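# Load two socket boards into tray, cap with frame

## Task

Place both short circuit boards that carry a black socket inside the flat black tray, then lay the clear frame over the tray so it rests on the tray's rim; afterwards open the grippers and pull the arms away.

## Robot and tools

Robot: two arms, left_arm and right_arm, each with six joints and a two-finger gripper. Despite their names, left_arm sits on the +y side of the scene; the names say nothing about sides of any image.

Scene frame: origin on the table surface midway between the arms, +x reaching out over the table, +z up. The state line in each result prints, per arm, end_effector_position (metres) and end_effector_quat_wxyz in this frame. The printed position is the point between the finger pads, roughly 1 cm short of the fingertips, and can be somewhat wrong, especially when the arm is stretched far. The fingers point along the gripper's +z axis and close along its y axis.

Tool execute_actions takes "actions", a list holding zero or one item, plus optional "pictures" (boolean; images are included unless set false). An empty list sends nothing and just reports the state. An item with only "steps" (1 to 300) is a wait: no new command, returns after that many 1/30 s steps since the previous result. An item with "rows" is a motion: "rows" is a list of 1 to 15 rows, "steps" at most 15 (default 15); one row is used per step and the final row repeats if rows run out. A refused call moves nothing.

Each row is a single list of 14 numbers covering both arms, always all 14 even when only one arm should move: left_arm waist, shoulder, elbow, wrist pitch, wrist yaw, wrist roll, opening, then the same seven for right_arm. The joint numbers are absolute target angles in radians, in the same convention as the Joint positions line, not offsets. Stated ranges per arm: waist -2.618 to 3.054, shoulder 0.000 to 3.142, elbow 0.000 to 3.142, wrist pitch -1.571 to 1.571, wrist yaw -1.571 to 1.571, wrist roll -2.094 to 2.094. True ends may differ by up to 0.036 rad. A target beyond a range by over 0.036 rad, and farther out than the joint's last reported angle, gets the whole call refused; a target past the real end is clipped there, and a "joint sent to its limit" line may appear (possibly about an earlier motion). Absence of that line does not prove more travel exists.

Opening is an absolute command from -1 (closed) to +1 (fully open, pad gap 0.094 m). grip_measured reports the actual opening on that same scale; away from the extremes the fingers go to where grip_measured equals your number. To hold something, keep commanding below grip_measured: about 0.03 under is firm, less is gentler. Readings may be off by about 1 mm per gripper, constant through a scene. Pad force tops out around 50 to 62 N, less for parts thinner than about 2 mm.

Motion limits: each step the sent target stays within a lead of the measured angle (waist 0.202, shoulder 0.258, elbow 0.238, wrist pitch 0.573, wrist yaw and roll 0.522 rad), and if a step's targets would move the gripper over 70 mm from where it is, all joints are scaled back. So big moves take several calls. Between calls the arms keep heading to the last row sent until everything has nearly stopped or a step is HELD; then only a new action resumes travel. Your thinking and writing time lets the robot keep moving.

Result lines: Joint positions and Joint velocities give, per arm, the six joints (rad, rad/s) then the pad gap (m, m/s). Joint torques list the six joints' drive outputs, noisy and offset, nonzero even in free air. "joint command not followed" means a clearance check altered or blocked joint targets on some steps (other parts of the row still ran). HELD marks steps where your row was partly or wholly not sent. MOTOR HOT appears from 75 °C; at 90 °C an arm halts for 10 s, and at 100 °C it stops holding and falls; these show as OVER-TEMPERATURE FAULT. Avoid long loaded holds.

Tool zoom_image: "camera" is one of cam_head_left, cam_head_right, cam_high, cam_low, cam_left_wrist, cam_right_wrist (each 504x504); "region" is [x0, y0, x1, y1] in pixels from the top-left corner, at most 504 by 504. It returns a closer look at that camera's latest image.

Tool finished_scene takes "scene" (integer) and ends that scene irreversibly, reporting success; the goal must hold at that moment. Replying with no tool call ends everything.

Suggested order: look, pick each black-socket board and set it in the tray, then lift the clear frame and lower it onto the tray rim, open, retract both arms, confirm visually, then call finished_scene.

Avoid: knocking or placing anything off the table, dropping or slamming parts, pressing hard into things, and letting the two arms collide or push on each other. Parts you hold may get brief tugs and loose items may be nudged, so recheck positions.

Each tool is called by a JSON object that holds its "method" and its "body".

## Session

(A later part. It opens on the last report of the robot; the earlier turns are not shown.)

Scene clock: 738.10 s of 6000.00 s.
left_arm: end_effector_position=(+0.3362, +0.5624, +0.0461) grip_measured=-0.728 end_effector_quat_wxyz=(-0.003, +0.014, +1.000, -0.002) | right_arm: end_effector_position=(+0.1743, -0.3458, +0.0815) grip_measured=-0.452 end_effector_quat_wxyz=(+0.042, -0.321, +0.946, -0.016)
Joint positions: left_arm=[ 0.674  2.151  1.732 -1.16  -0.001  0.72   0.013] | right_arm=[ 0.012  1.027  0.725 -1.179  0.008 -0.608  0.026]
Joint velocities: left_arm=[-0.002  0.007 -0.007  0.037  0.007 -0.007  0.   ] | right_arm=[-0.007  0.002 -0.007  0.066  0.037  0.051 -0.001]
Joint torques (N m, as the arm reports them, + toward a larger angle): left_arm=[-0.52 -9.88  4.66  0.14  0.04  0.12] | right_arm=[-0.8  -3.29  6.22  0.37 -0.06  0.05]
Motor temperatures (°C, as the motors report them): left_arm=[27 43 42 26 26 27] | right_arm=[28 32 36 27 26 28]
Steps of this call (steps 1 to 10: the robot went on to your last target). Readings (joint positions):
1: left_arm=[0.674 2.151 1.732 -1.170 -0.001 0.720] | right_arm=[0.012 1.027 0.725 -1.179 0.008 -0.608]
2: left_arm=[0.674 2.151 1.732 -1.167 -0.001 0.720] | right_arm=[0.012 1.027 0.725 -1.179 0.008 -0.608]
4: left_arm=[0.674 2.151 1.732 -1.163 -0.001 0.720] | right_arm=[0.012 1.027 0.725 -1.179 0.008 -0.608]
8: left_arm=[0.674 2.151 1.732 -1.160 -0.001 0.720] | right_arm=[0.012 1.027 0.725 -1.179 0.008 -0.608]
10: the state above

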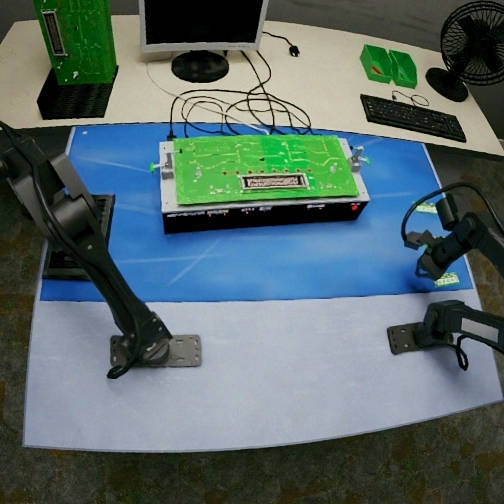

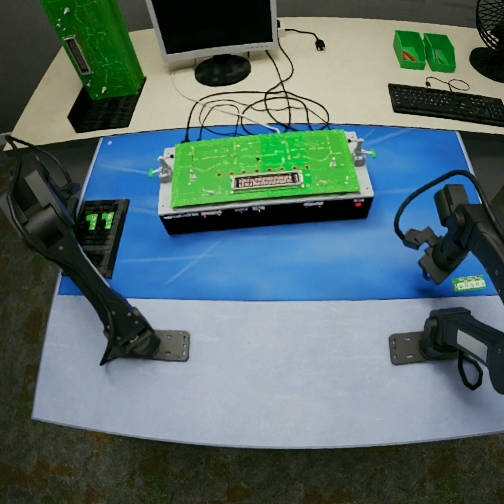

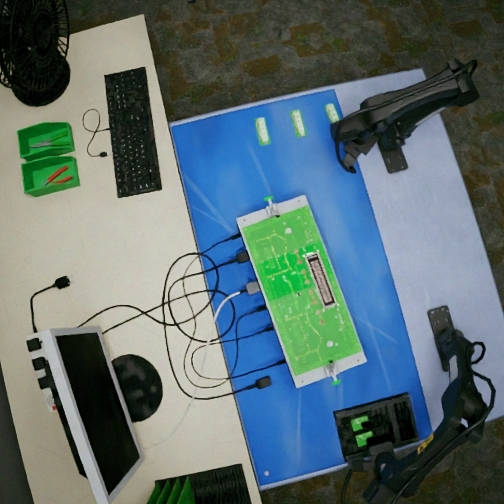

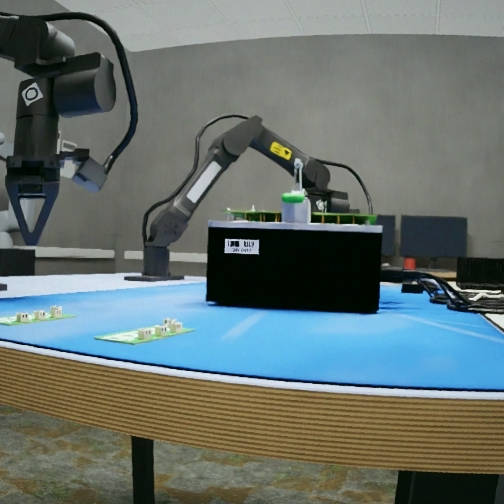

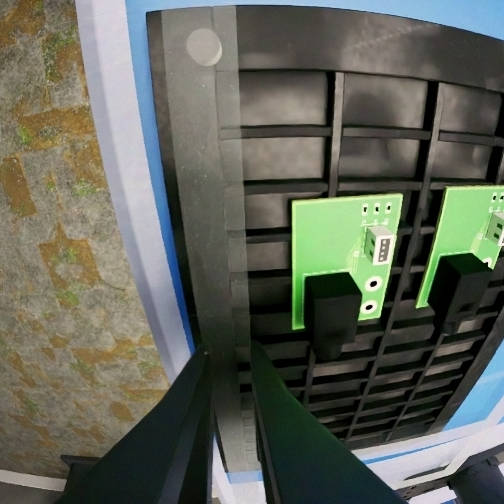

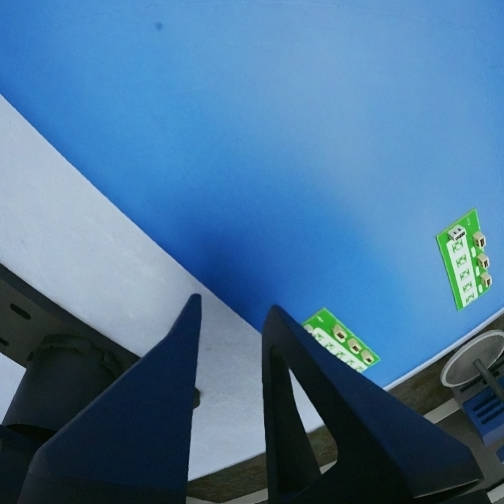

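{"method": "execute_actions", "body": {"actions": [{"rows":[[0.69,2.148,1.724,-1.145,0,0.736,-0.765,0,1.0,0.72,-1.18,0,-0.6,-0.45]],"steps":15}]}}

Scene clock: 754.93 s of 6000.00 s.
left_arm: end_effector_position=(+0.3386, +0.5644, +0.0461) grip_measured=-0.728 end_effector_quat_wxyz=(+0.001, +0.017, +1.000, +0.002) | right_arm: end_effector_position=(+0.1743, -0.3458, +0.0815) grip_measured=-0.452 end_effector_quat_wxyz=(+0.042, -0.321, +0.946, -0.016)
Joint positions: left_arm=[ 0.674  2.151  1.732 -1.147 -0.001  0.726  0.013] | right_arm=[ 0.012  1.027  0.725 -1.179  0.008 -0.608  0.026]
Joint velocities: left_arm=[-0.002 -0.012  0.012 -0.081 -0.037 -0.007 -0.001] | right_arm=[-0.012  0.002 -0.012 -0.022 -0.051 -0.051 -0.   ]
Joint torques (N m, as the arm reports them, + toward a larger angle): left_arm=[ 0.92 -9.92  4.8   0.18  0.    0.14] | right_arm=[-0.79 -3.28  6.22  0.37 -0.06  0.05]
Motor temperatures (°C, as the motors report them): left_arm=[27 46 40 26 26 27] | right_arm=[28 32 36 27 26 28]
Steps of this call (steps 1 to 30: the robot went on to your last target; steps 31 to 90: nothing new was sent; then 13.33 s passed at rest; steps 91 to 105: all 15 steps of this action). Readings (joint positions):
91: left_arm=[0.674 2.151 1.732 -1.158 -0.001 0.721] | right_arm=[0.012 1.027 0.725 -1.179 0.008 -0.608]
92: left_arm=[0.674 2.151 1.732 -1.156 -0.001 0.722] | right_arm=[0.012 1.027 0.725 -1.179 0.008 -0.608]
94: left_arm=[0.674 2.151 1.732 -1.152 -0.001 0.723] | right_arm=[0.012 1.027 0.725 -1.179 0.008 -0.608]
98: left_arm=[0.674 2.151 1.732 -1.149 -0.001 0.725] | right_arm=[0.012 1.027 0.725 -1.179 0.008 -0.608]
105: the state above

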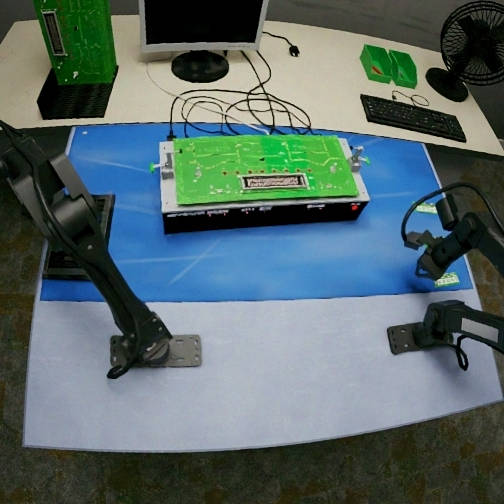

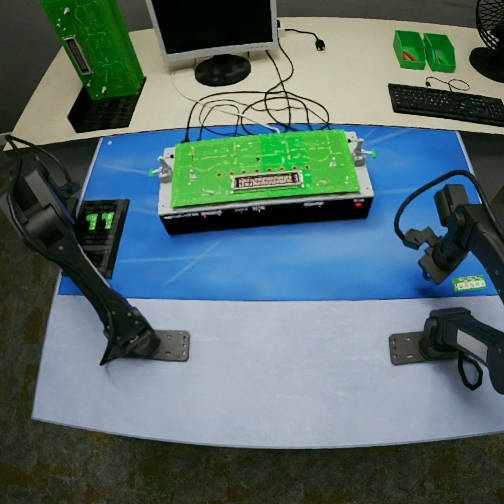

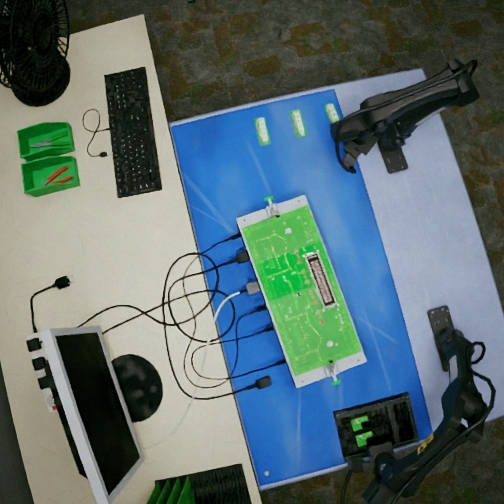

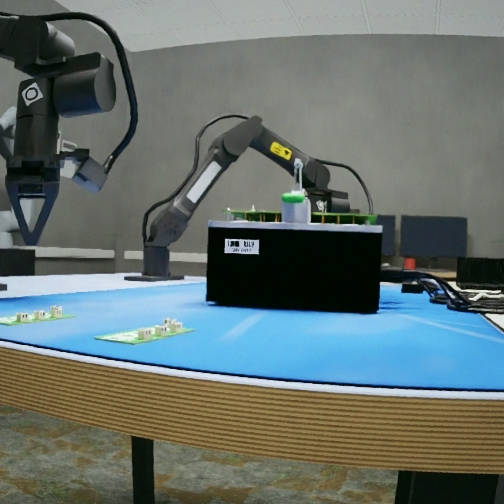

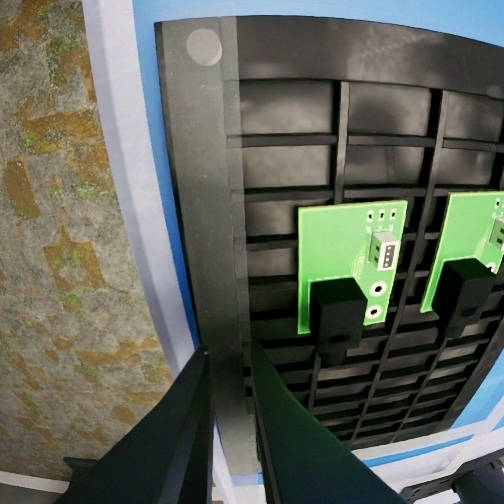

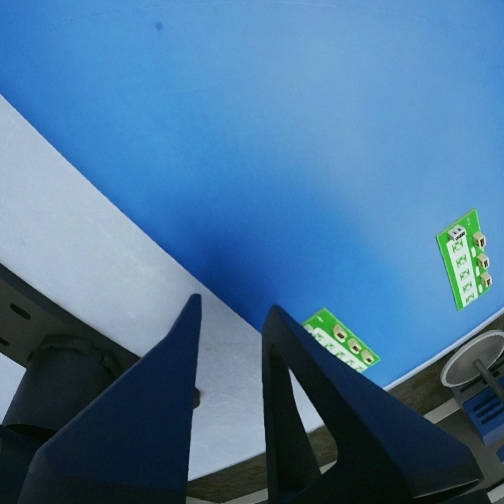

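{"method": "execute_actions", "body": {"actions": [{"rows":[[0.699,2.148,1.724,-1.145,0,0.74,-0.765,0,1.0,0.72,-1.18,0,-0.6,-0.45]],"steps":15}]}}

Scene clock: 759.03 s of 6000.00 s.
left_arm: end_effector_position=(+0.3348, +0.5691, +0.0461) grip_measured=-0.728 end_effector_quat_wxyz=(+0.002, +0.011, +1.000, +0.002) | right_arm: end_effector_position=(+0.1743, -0.3458, +0.0815) grip_measured=-0.452 end_effector_quat_wxyz=(+0.042, -0.321, +0.946, -0.016)
Joint positions: left_arm=[ 0.689  2.151  1.732 -1.147 -0.001  0.73   0.013] | right_arm=[ 0.012  1.027  0.725 -1.179  0.008 -0.608  0.026]
Joint velocities: left_arm=[-0.012  0.022  0.007  0.007  0.037 -0.022 -0.   ] | right_arm=[-0.002 -0.002  0.007 -0.022 -0.051 -0.007 -0.   ]
Joint torques (N m, as the arm reports them, + toward a larger angle): left_arm=[ 0.64 -9.93  4.88  0.12  0.04  0.14] | right_arm=[-0.8  -3.29  6.21  0.36 -0.06  0.05]
Motor temperatures (°C, as the motors report them): left_arm=[27 46 40 26 26 27] | right_arm=[28 32 36 27 26 28]
Steps of this call (steps 1 to 15: the robot went on to your last target; steps 16 to 90: nothing new was sent; then 0.60 s passed at rest; steps 91 to 105: all 15 steps of this action). Readings (joint positions):
91: left_arm=[0.675 2.151 1.732 -1.147 -0.001 0.726] | right_arm=[0.012 1.027 0.725 -1.179 0.008 -0.608]
92: left_arm=[0.677 2.151 1.732 -1.147 -0.001 0.727] | right_arm=[0.012 1.027 0.725 -1.179 0.008 -0.608]
94: left_arm=[0.682 2.151 1.732 -1.147 -0.001 0.728] | right_arm=[0.012 1.027 0.725 -1.179 0.008 -0.608]
98: left_arm=[0.688 2.151 1.732 -1.147 -0.001 0.729] | right_arm=[0.012 1.027 0.725 -1.179 0.008 -0.608]
105: the state above

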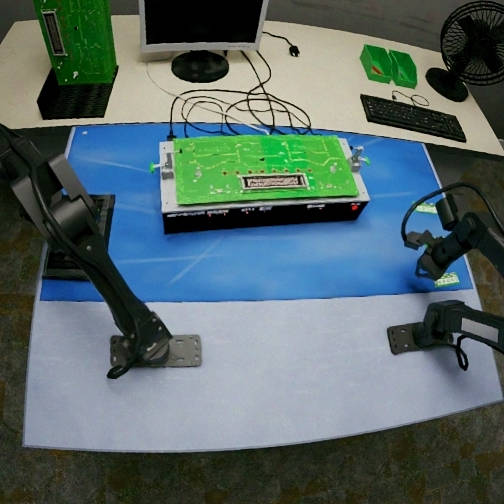

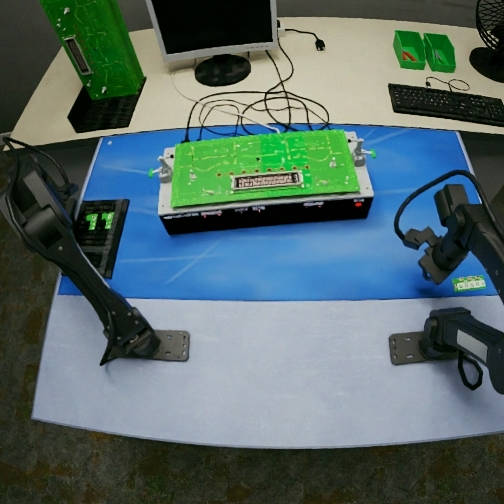

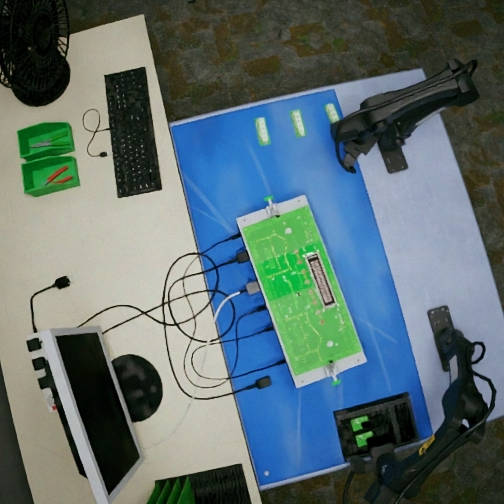

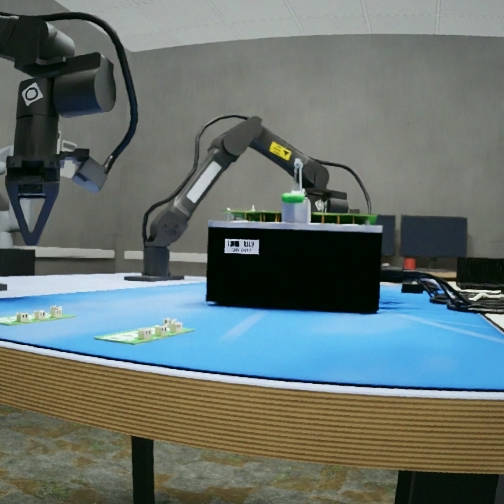

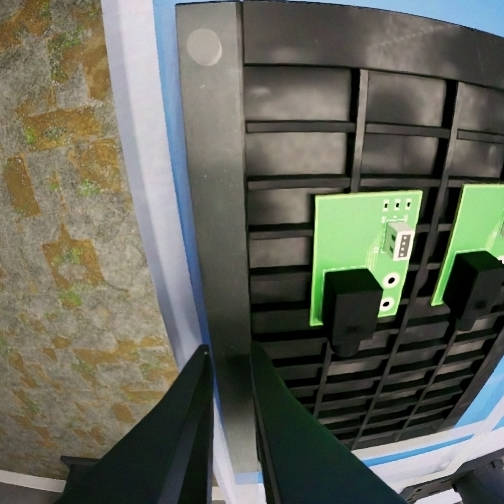

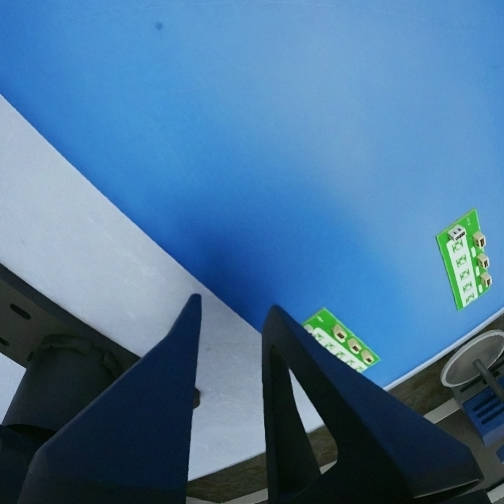

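{"method": "execute_actions", "body": {"actions": [{"rows":[[0.672,2.148,1.724,-1.136,0,0.74,-0.765,0,1.0,0.72,-1.18,0,-0.6,-0.45]],"steps":15}]}}

Scene clock: 766.53 s of 6000.00 s.
left_arm: end_effector_position=(+0.3364, +0.5705, +0.0461) grip_measured=-0.728 end_effector_quat_wxyz=(+0.005, +0.011, +1.000, +0.005) | right_arm: end_effector_position=(+0.1743, -0.3458, +0.0815) grip_measured=-0.452 end_effector_quat_wxyz=(+0.042, -0.321, +0.946, -0.016)
Joint positions: left_arm=[ 0.689  2.151  1.732 -1.138 -0.001  0.73   0.013] | right_arm=[ 0.012  1.027  0.725 -1.179  0.008 -0.608  0.026]
Joint velocities: left_arm=[-0.007  0.032  0.007  0.022 -0.007 -0.007 -0.001] | right_arm=[ 0.002 -0.022  0.002 -0.007  0.051  0.007  0.   ]
Joint torques (N m, as the arm reports them, + toward a larger angle): left_arm=[-0.97 -9.83  4.86  0.17  0.03  0.13] | right_arm=[-0.8  -3.29  6.21  0.37 -0.06  0.04]
Motor temperatures (°C, as the motors report them): left_arm=[27 46 39 26 26 27] | right_arm=[28 32 36 27 26 28]
Steps of this call (steps 1 to 15: the robot went on to your last target; steps 16 to 90: nothing new was sent; then 4.00 s passed at rest; steps 91 to 105: all 15 steps of this action). Readings (joint positions):
91: left_arm=[0.689 2.151 1.732 -1.146 -0.001 0.730] | right_arm=[0.012 1.027 0.725 -1.179 0.008 -0.608]
92: left_arm=[0.689 2.151 1.732 -1.145 -0.001 0.730] | right_arm=[0.012 1.027 0.725 -1.179 0.008 -0.608]
94: left_arm=[0.689 2.151 1.732 -1.142 -0.001 0.730] | right_arm=[0.012 1.027 0.725 -1.179 0.008 -0.608]
98: left_arm=[0.689 2.151 1.732 -1.139 -0.001 0.730] | right_arm=[0.012 1.027 0.725 -1.179 0.008 -0.608]
105: the state above

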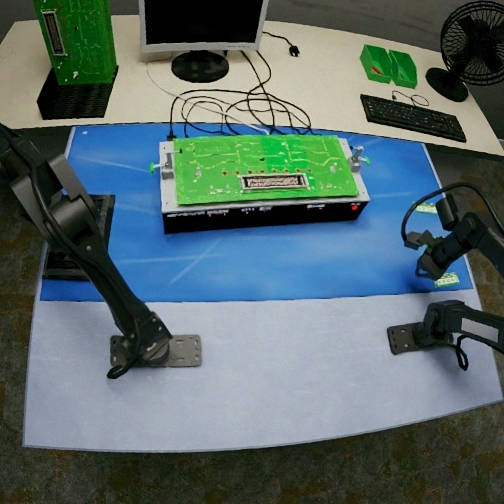

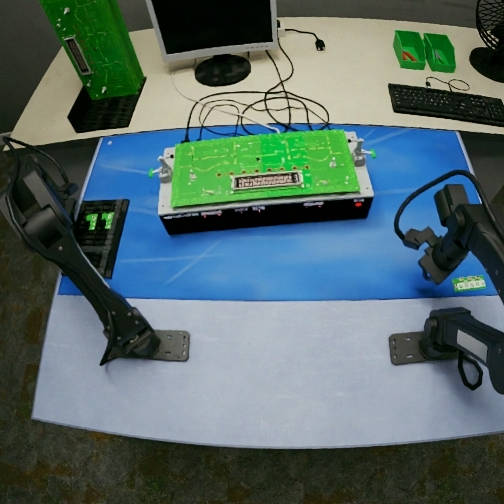

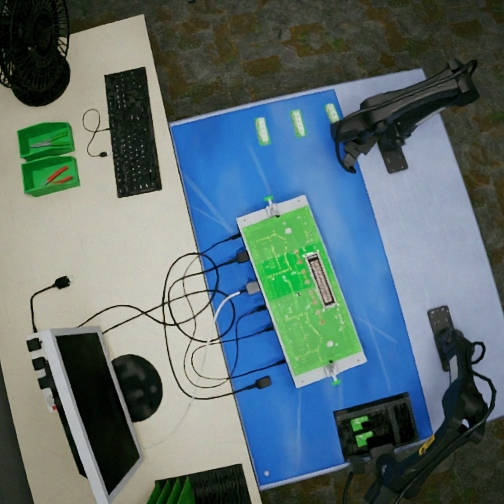

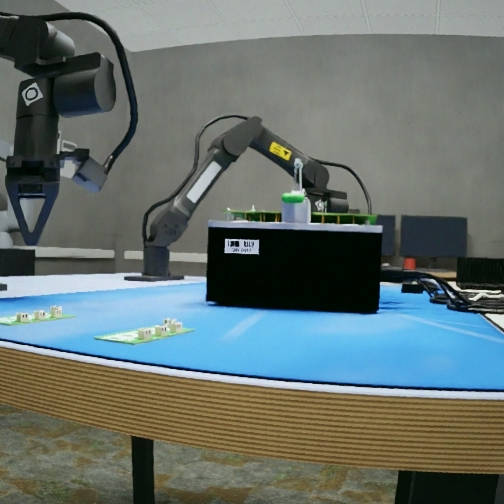

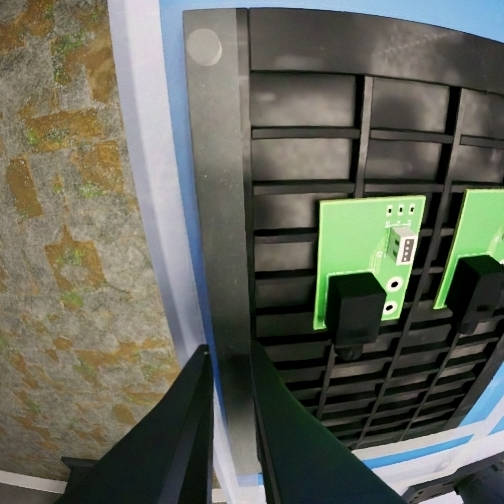

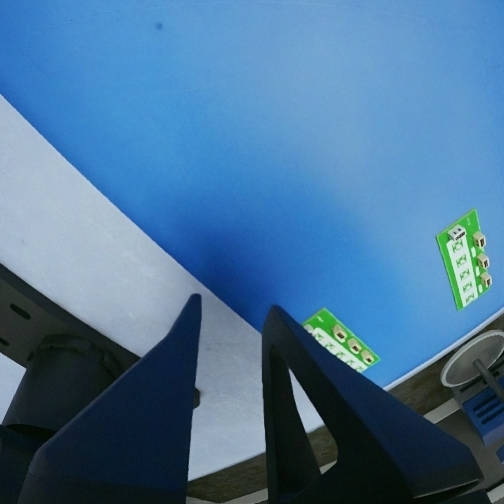

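{"method": "execute_actions", "body": {"actions": [{"rows":[[0.664,2.148,1.724,-1.136,0,0.74,-0.765,0,1.0,0.72,-1.18,0,-0.6,-0.45],[0.672,2.148,1.724,-1.136,0,0.74,-0.765,0,1.0,0.72,-1.18,0,-0.6,-0.45]],"steps":15}]}}

Scene clock: 774.93 s of 6000.00 s.
left_arm: end_effector_position=(+0.3378, +0.5689, +0.0461) grip_measured=-0.728 end_effector_quat_wxyz=(+0.005, +0.014, +1.000, +0.005) | right_arm: end_effector_position=(+0.1743, -0.3458, +0.0815) grip_measured=-0.452 end_effector_quat_wxyz=(+0.042, -0.321, +0.946, -0.016)
Joint positions: left_arm=[ 0.684  2.151  1.732 -1.138 -0.001  0.73   0.013] | right_arm=[ 0.012  1.027  0.725 -1.179  0.008 -0.608  0.026]
Joint velocities: left_arm=[ 0.017 -0.002 -0.012 -0.007 -0.037 -0.022 -0.001] | right_arm=[-0.007 -0.017 -0.002  0.037  0.007 -0.095  0.   ]
Joint torques (N m, as the arm reports them, + toward a larger angle): left_arm=[-0.84 -9.76  4.77  0.17  0.    0.12] | right_arm=[-0.79 -3.28  6.22  0.37 -0.06  0.04]
Motor temperatures (°C, as the motors report them): left_arm=[27 47 39 26 26 27] | right_arm=[28 32 36 27 26 28]
Steps of this call (steps 1 to 15: the robot went on to your last target; steps 16 to 90: nothing new was sent; then 4.90 s passed at rest; steps 91 to 105: all 15 steps of this action). Readings (joint positions):
91: left_arm=[0.688 2.151 1.732 -1.138 -0.001 0.730] | right_arm=[0.012 1.027 0.725 -1.179 0.008 -0.608]
92: left_arm=[0.687 2.151 1.732 -1.138 -0.001 0.730] | right_arm=[0.012 1.027 0.725 -1.179 0.008 -0.608]
94: left_arm=[0.685 2.151 1.732 -1.138 -0.001 0.730] | right_arm=[0.012 1.027 0.725 -1.179 0.008 -0.608]
98: left_arm=[0.684 2.151 1.732 -1.138 -0.001 0.730] | right_arm=[0.012 1.027 0.725 -1.179 0.008 -0.608]
105: the state above

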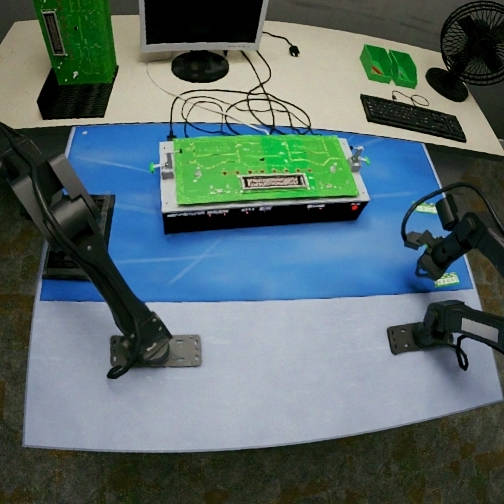

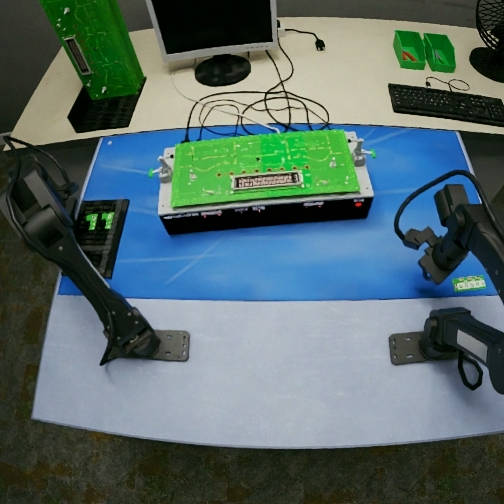

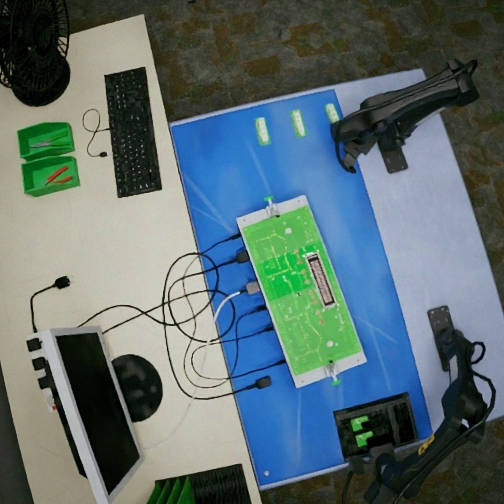

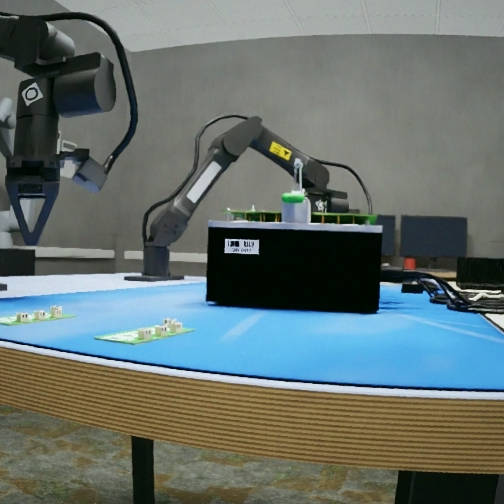

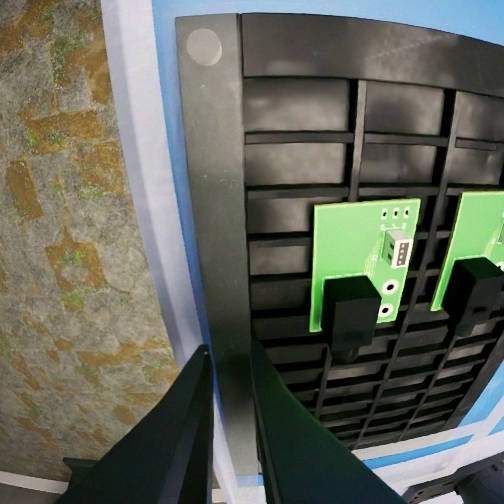

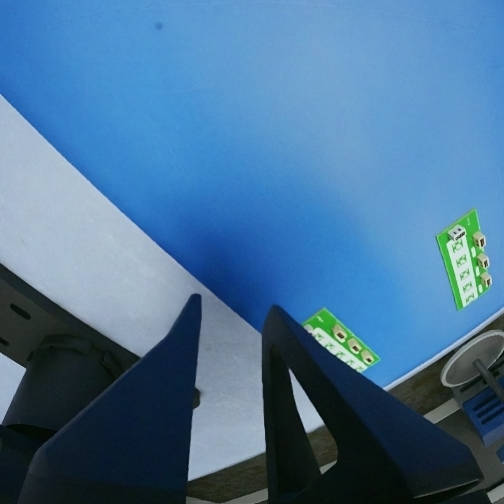

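Good. Lower.

{"method": "execute_actions", "body": {"actions": [{"rows":[[0.68,2.148,1.716,-1.132,0,0.74,-0.765,0,1.0,0.72,-1.18,0,-0.6,-0.45],[0.68,2.148,1.712,-1.128,0,0.74,-0.765,0,1.0,0.72,-1.18,0,-0.6,-0.45],[0.68,2.148,1.708,-1.122,0,0.74,-0.765,0,1.0,0.72,-1.18,0,-0.6,-0.45],[0.68,2.148,1.704,-1.116,0,0.74,-0.765,0,1.0,0.72,-1.18,0,-0.6,-0.45]],"steps":15}]}}

Scene clock: 783.70 s of 6000.00 s.
left_arm: end_effector_position=(+0.3379, +0.5691, +0.0423) grip_measured=-0.728 end_effector_quat_wxyz=(+0.006, +0.014, +1.000, +0.006) | right_arm: end_effector_position=(+0.1743, -0.3458, +0.0815) grip_measured=-0.452 end_effector_quat_wxyz=(+0.042, -0.321, +0.946, -0.016)
Joint positions: left_arm=[ 0.684  2.151  1.717 -1.119 -0.001  0.73   0.013] | right_arm=[ 0.012  1.027  0.725 -1.179  0.008 -0.608  0.026]
Joint velocities: left_arm=[-0.007 -0.007 -0.002  0.007 -0.051  0.022  0.   ] | right_arm=[ 0.002 -0.007  0.012 -0.051 -0.007 -0.007 -0.001]
Joint torques (N m, as the arm reports them, + toward a larger angle): left_arm=[-0.22 -9.76  4.57  0.21  0.01  0.14] | right_arm=[-0.8  -3.29  6.22  0.37 -0.06  0.05]
Motor temperatures (°C, as the motors report them): left_arm=[27 47 39 26 26 27] | right_arm=[28 31 36 27 26 28]
Steps of this call (steps 1 to 15: the robot went on to your last target; steps 16 to 90: nothing new was sent; then 5.27 s passed at rest; steps 91 to 105: all 15 steps of this action). Readings (joint positions):
91: left_arm=[0.684 2.151 1.732 -1.138 -0.001 0.730] | right_arm=[0.012 1.027 0.725 -1.179 0.008 -0.608]
92: left_arm=[0.684 2.151 1.732 -1.136 -0.001 0.730] | right_arm=[0.012 1.027 0.725 -1.179 0.008 -0.608]
94: left_arm=[0.684 2.151 1.728 -1.130 -0.001 0.730] | right_arm=[0.012 1.027 0.725 -1.179 0.008 -0.608]
98: left_arm=[0.684 2.151 1.717 -1.123 -0.001 0.730] | right_arm=[0.012 1.027 0.725 -1.179 0.008 -0.608]
105: the state above

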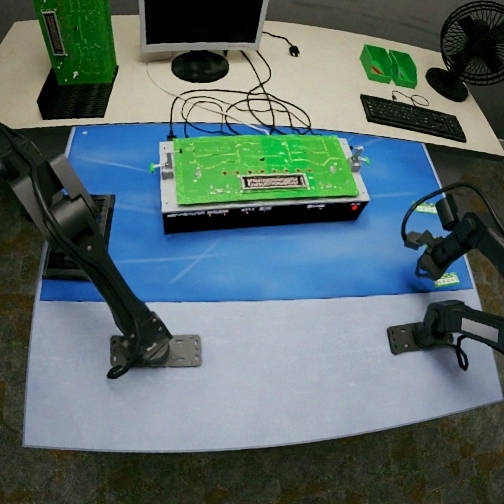

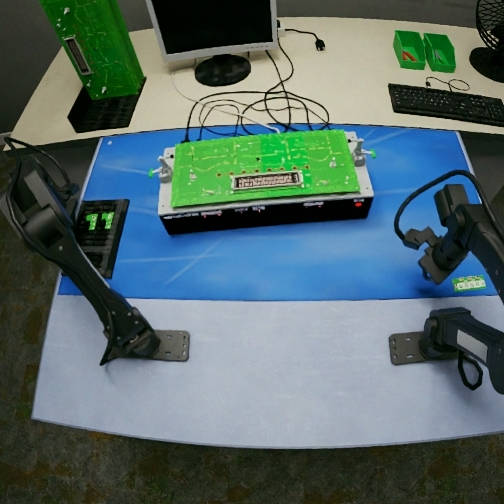

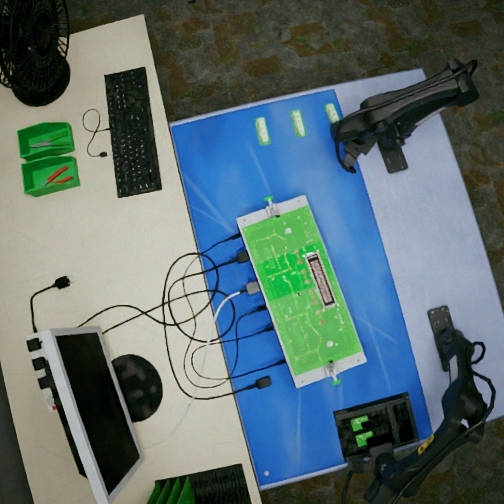

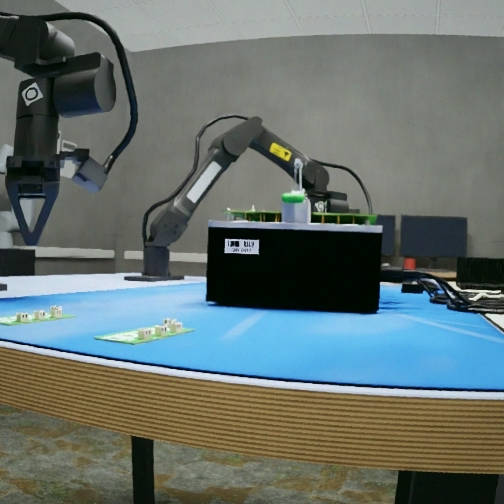

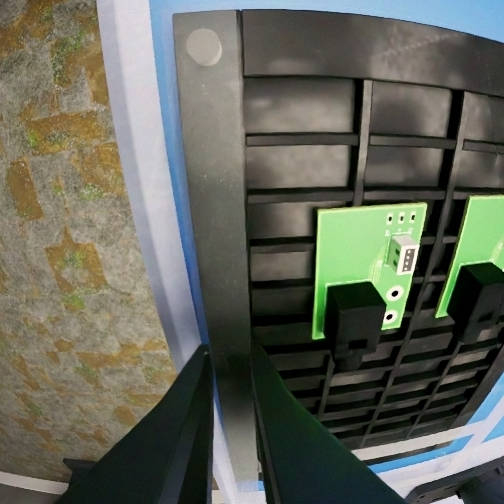

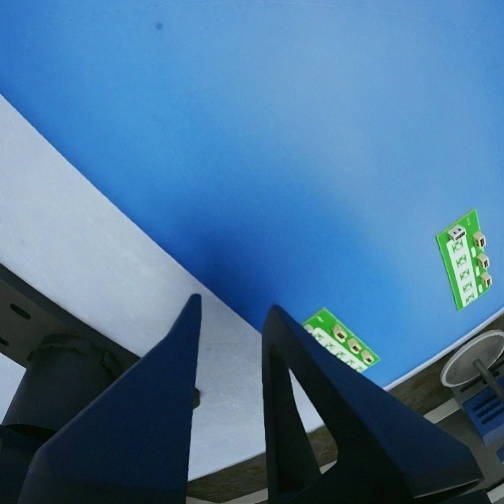

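{"method": "execute_actions", "body": {"actions": [{"rows":[[0.68,2.148,1.698,-1.114,0,0.74,-0.765,0,1.0,0.72,-1.18,0,-0.6,-0.45],[0.68,2.148,1.694,-1.108,0,0.74,-0.765,0,1.0,0.72,-1.18,0,-0.6,-0.45],[0.68,2.148,1.69,-1.1,0,0.74,-0.765,0,1.0,0.72,-1.18,0,-0.6,-0.45]],"steps":15}]}}

Scene clock: 788.97 s of 6000.00 s.
left_arm: end_effector_position=(+0.3382, +0.5692, +0.0395) grip_measured=-0.728 end_effector_quat_wxyz=(+0.008, +0.014, +1.000, +0.007) | right_arm: end_effector_position=(+0.1743, -0.3458, +0.0815) grip_measured=-0.452 end_effector_quat_wxyz=(+0.042, -0.321, +0.946, -0.016)
Joint positions: left_arm=[ 0.684  2.151  1.705 -1.104 -0.001  0.731  0.013] | right_arm=[ 0.012  1.027  0.725 -1.179  0.008 -0.608  0.026]
Joint velocities: left_arm=[-0.002 -0.002  0.027 -0.022  0.037  0.037 -0.001] | right_arm=[-0.007  0.022 -0.017 -0.007 -0.022  0.095 -0.001]
Joint torques (N m, as the arm reports them, + toward a larger angle): left_arm=[-0.34 -9.74  4.21  0.21  0.02  0.14] | right_arm=[-0.8  -3.28  6.22  0.37 -0.06  0.05]
Motor temperatures (°C, as the motors report them): left_arm=[27 47 39 26 26 27] | right_arm=[28 31 36 27 26 28]
Steps of this call (steps 1 to 15: the robot went on to your last target; steps 16 to 90: nothing new was sent; then 1.77 s passed at rest; steps 91 to 105: all 15 steps of this action). Readings (joint positions):
91: left_arm=[0.684 2.151 1.717 -1.118 -0.001 0.730] | right_arm=[0.012 1.027 0.725 -1.179 0.008 -0.608]
92: left_arm=[0.684 2.151 1.717 -1.117 -0.001 0.730] | right_arm=[0.012 1.027 0.725 -1.179 0.008 -0.608]
94: left_arm=[0.684 2.151 1.712 -1.110 -0.001 0.730] | right_arm=[0.012 1.027 0.725 -1.179 0.008 -0.608]
98: left_arm=[0.684 2.151 1.705 -1.104 -0.001 0.730] | right_arm=[0.012 1.027 0.725 -1.179 0.008 -0.608]
105: the state above

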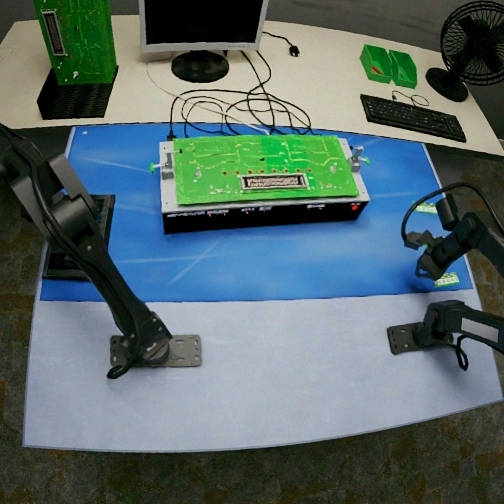

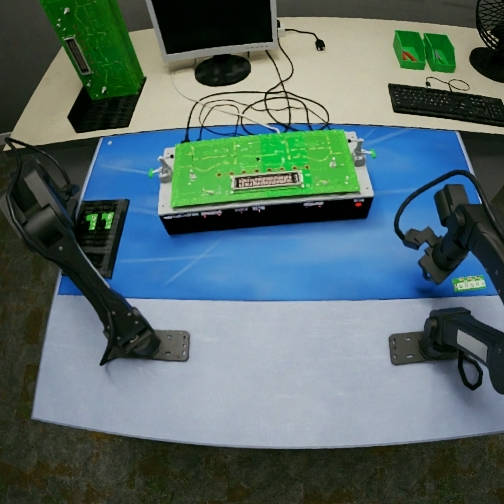

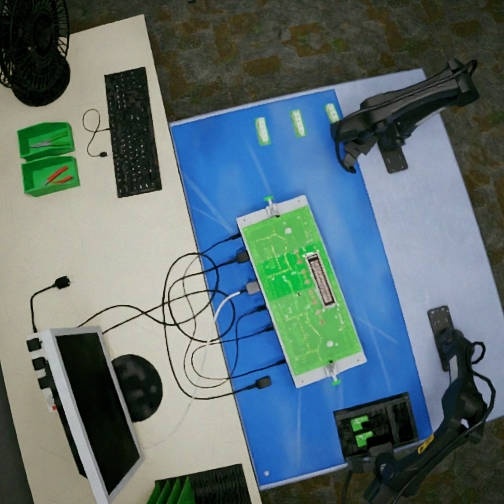

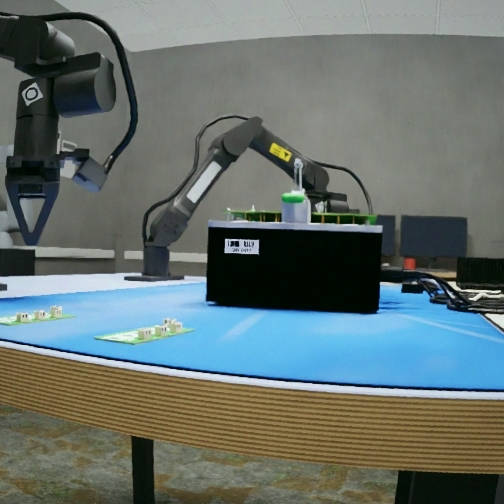

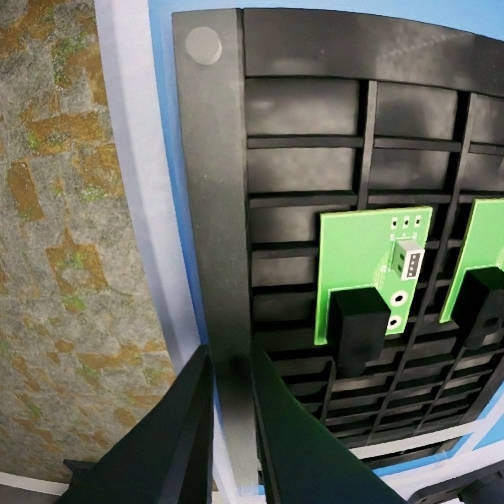

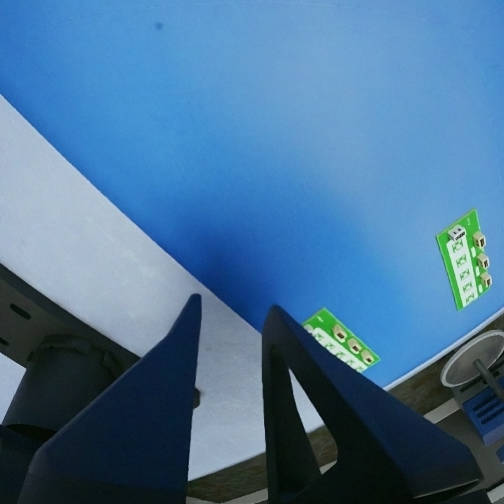

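{"method": "execute_actions", "body": {"actions": [{"rows":[[0.68,2.148,1.684,-1.098,0,0.74,-0.765,0,1.0,0.72,-1.18,0,-0.6,-0.45],[0.68,2.148,1.68,-1.09,0,0.74,-0.765,0,1.0,0.72,-1.18,0,-0.6,-0.45]],"steps":15}]}}

Scene clock: 794.40 s of 6000.00 s.
left_arm: end_effector_position=(+0.3384, +0.5694, +0.0390) grip_measured=-0.728 end_effector_quat_wxyz=(+0.008, +0.014, +1.000, +0.008) | right_arm: end_effector_position=(+0.1743, -0.3458, +0.0815) grip_measured=-0.452 end_effector_quat_wxyz=(+0.042, -0.321, +0.946, -0.016)
Joint positions: left_arm=[ 0.684  2.151  1.703 -1.101 -0.001  0.731  0.013] | right_arm=[ 0.012  1.027  0.725 -1.179  0.008 -0.608  0.026]
Joint velocities: left_arm=[ 0.007  0.007 -0.002 -0.022  0.037 -0.022 -0.   ] | right_arm=[ 0.017  0.007 -0.002  0.095 -0.022 -0.007  0.   ]
Joint torques (N m, as the arm reports them, + toward a larger angle): left_arm=[-0.09 -9.87  3.73  0.26  0.01  0.09] | right_arm=[-0.8  -3.28  6.22  0.37 -0.06  0.05]
Motor temperatures (°C, as the motors report them): left_arm=[27 47 39 26 26 27] | right_arm=[28 31 37 27 26 28]
Steps of this call (steps 1 to 15: the robot went on to your last target; steps 16 to 90: nothing new was sent; then 1.93 s passed at rest; steps 91 to 105: all 15 steps of this action). Readings (joint positions):
91: left_arm=[0.684 2.151 1.705 -1.104 -0.001 0.731] | right_arm=[0.012 1.027 0.725 -1.179 0.008 -0.608]
92: left_arm=[0.684 2.151 1.704 -1.102 -0.001 0.731] | right_arm=[0.012 1.027 0.725 -1.179 0.008 -0.608]
94: left_arm=[0.684 2.151 1.703 -1.101 -0.001 0.731] | right_arm=[0.012 1.027 0.725 -1.179 0.008 -0.608]
98: left_arm=[0.684 2.151 1.703 -1.101 -0.001 0.731] | right_arm=[0.012 1.027 0.725 -1.179 0.008 -0.608]
105: the state above

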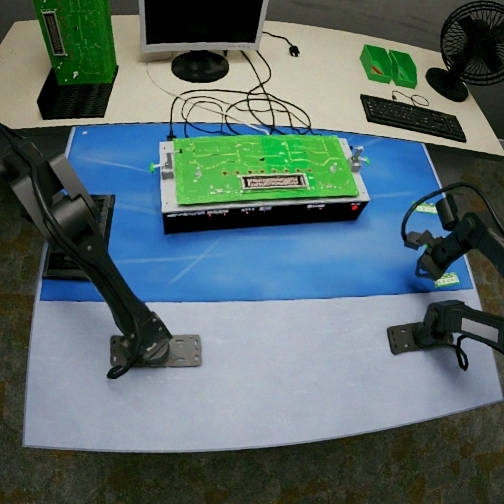

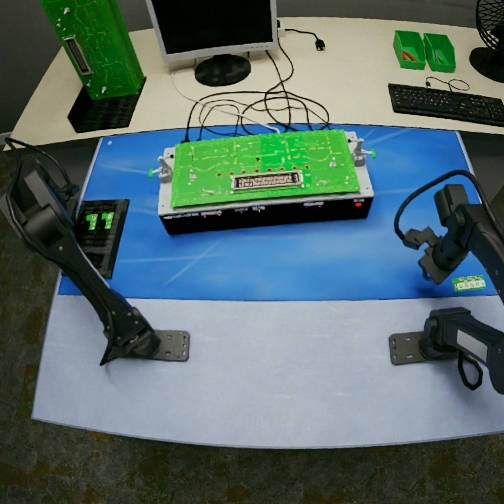

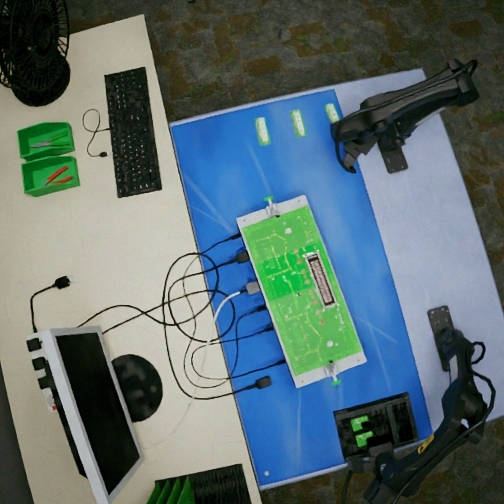

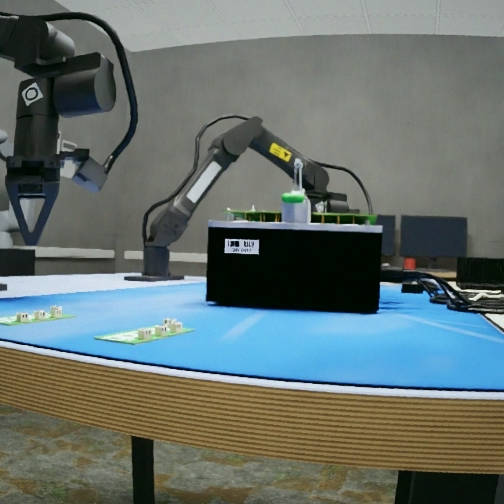

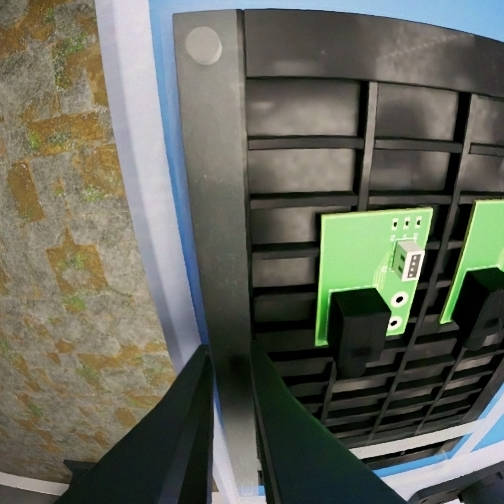

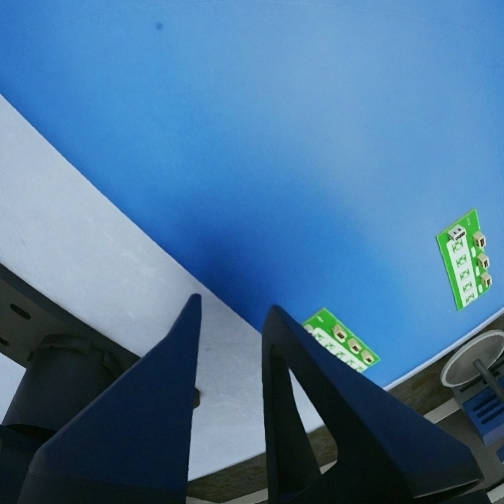

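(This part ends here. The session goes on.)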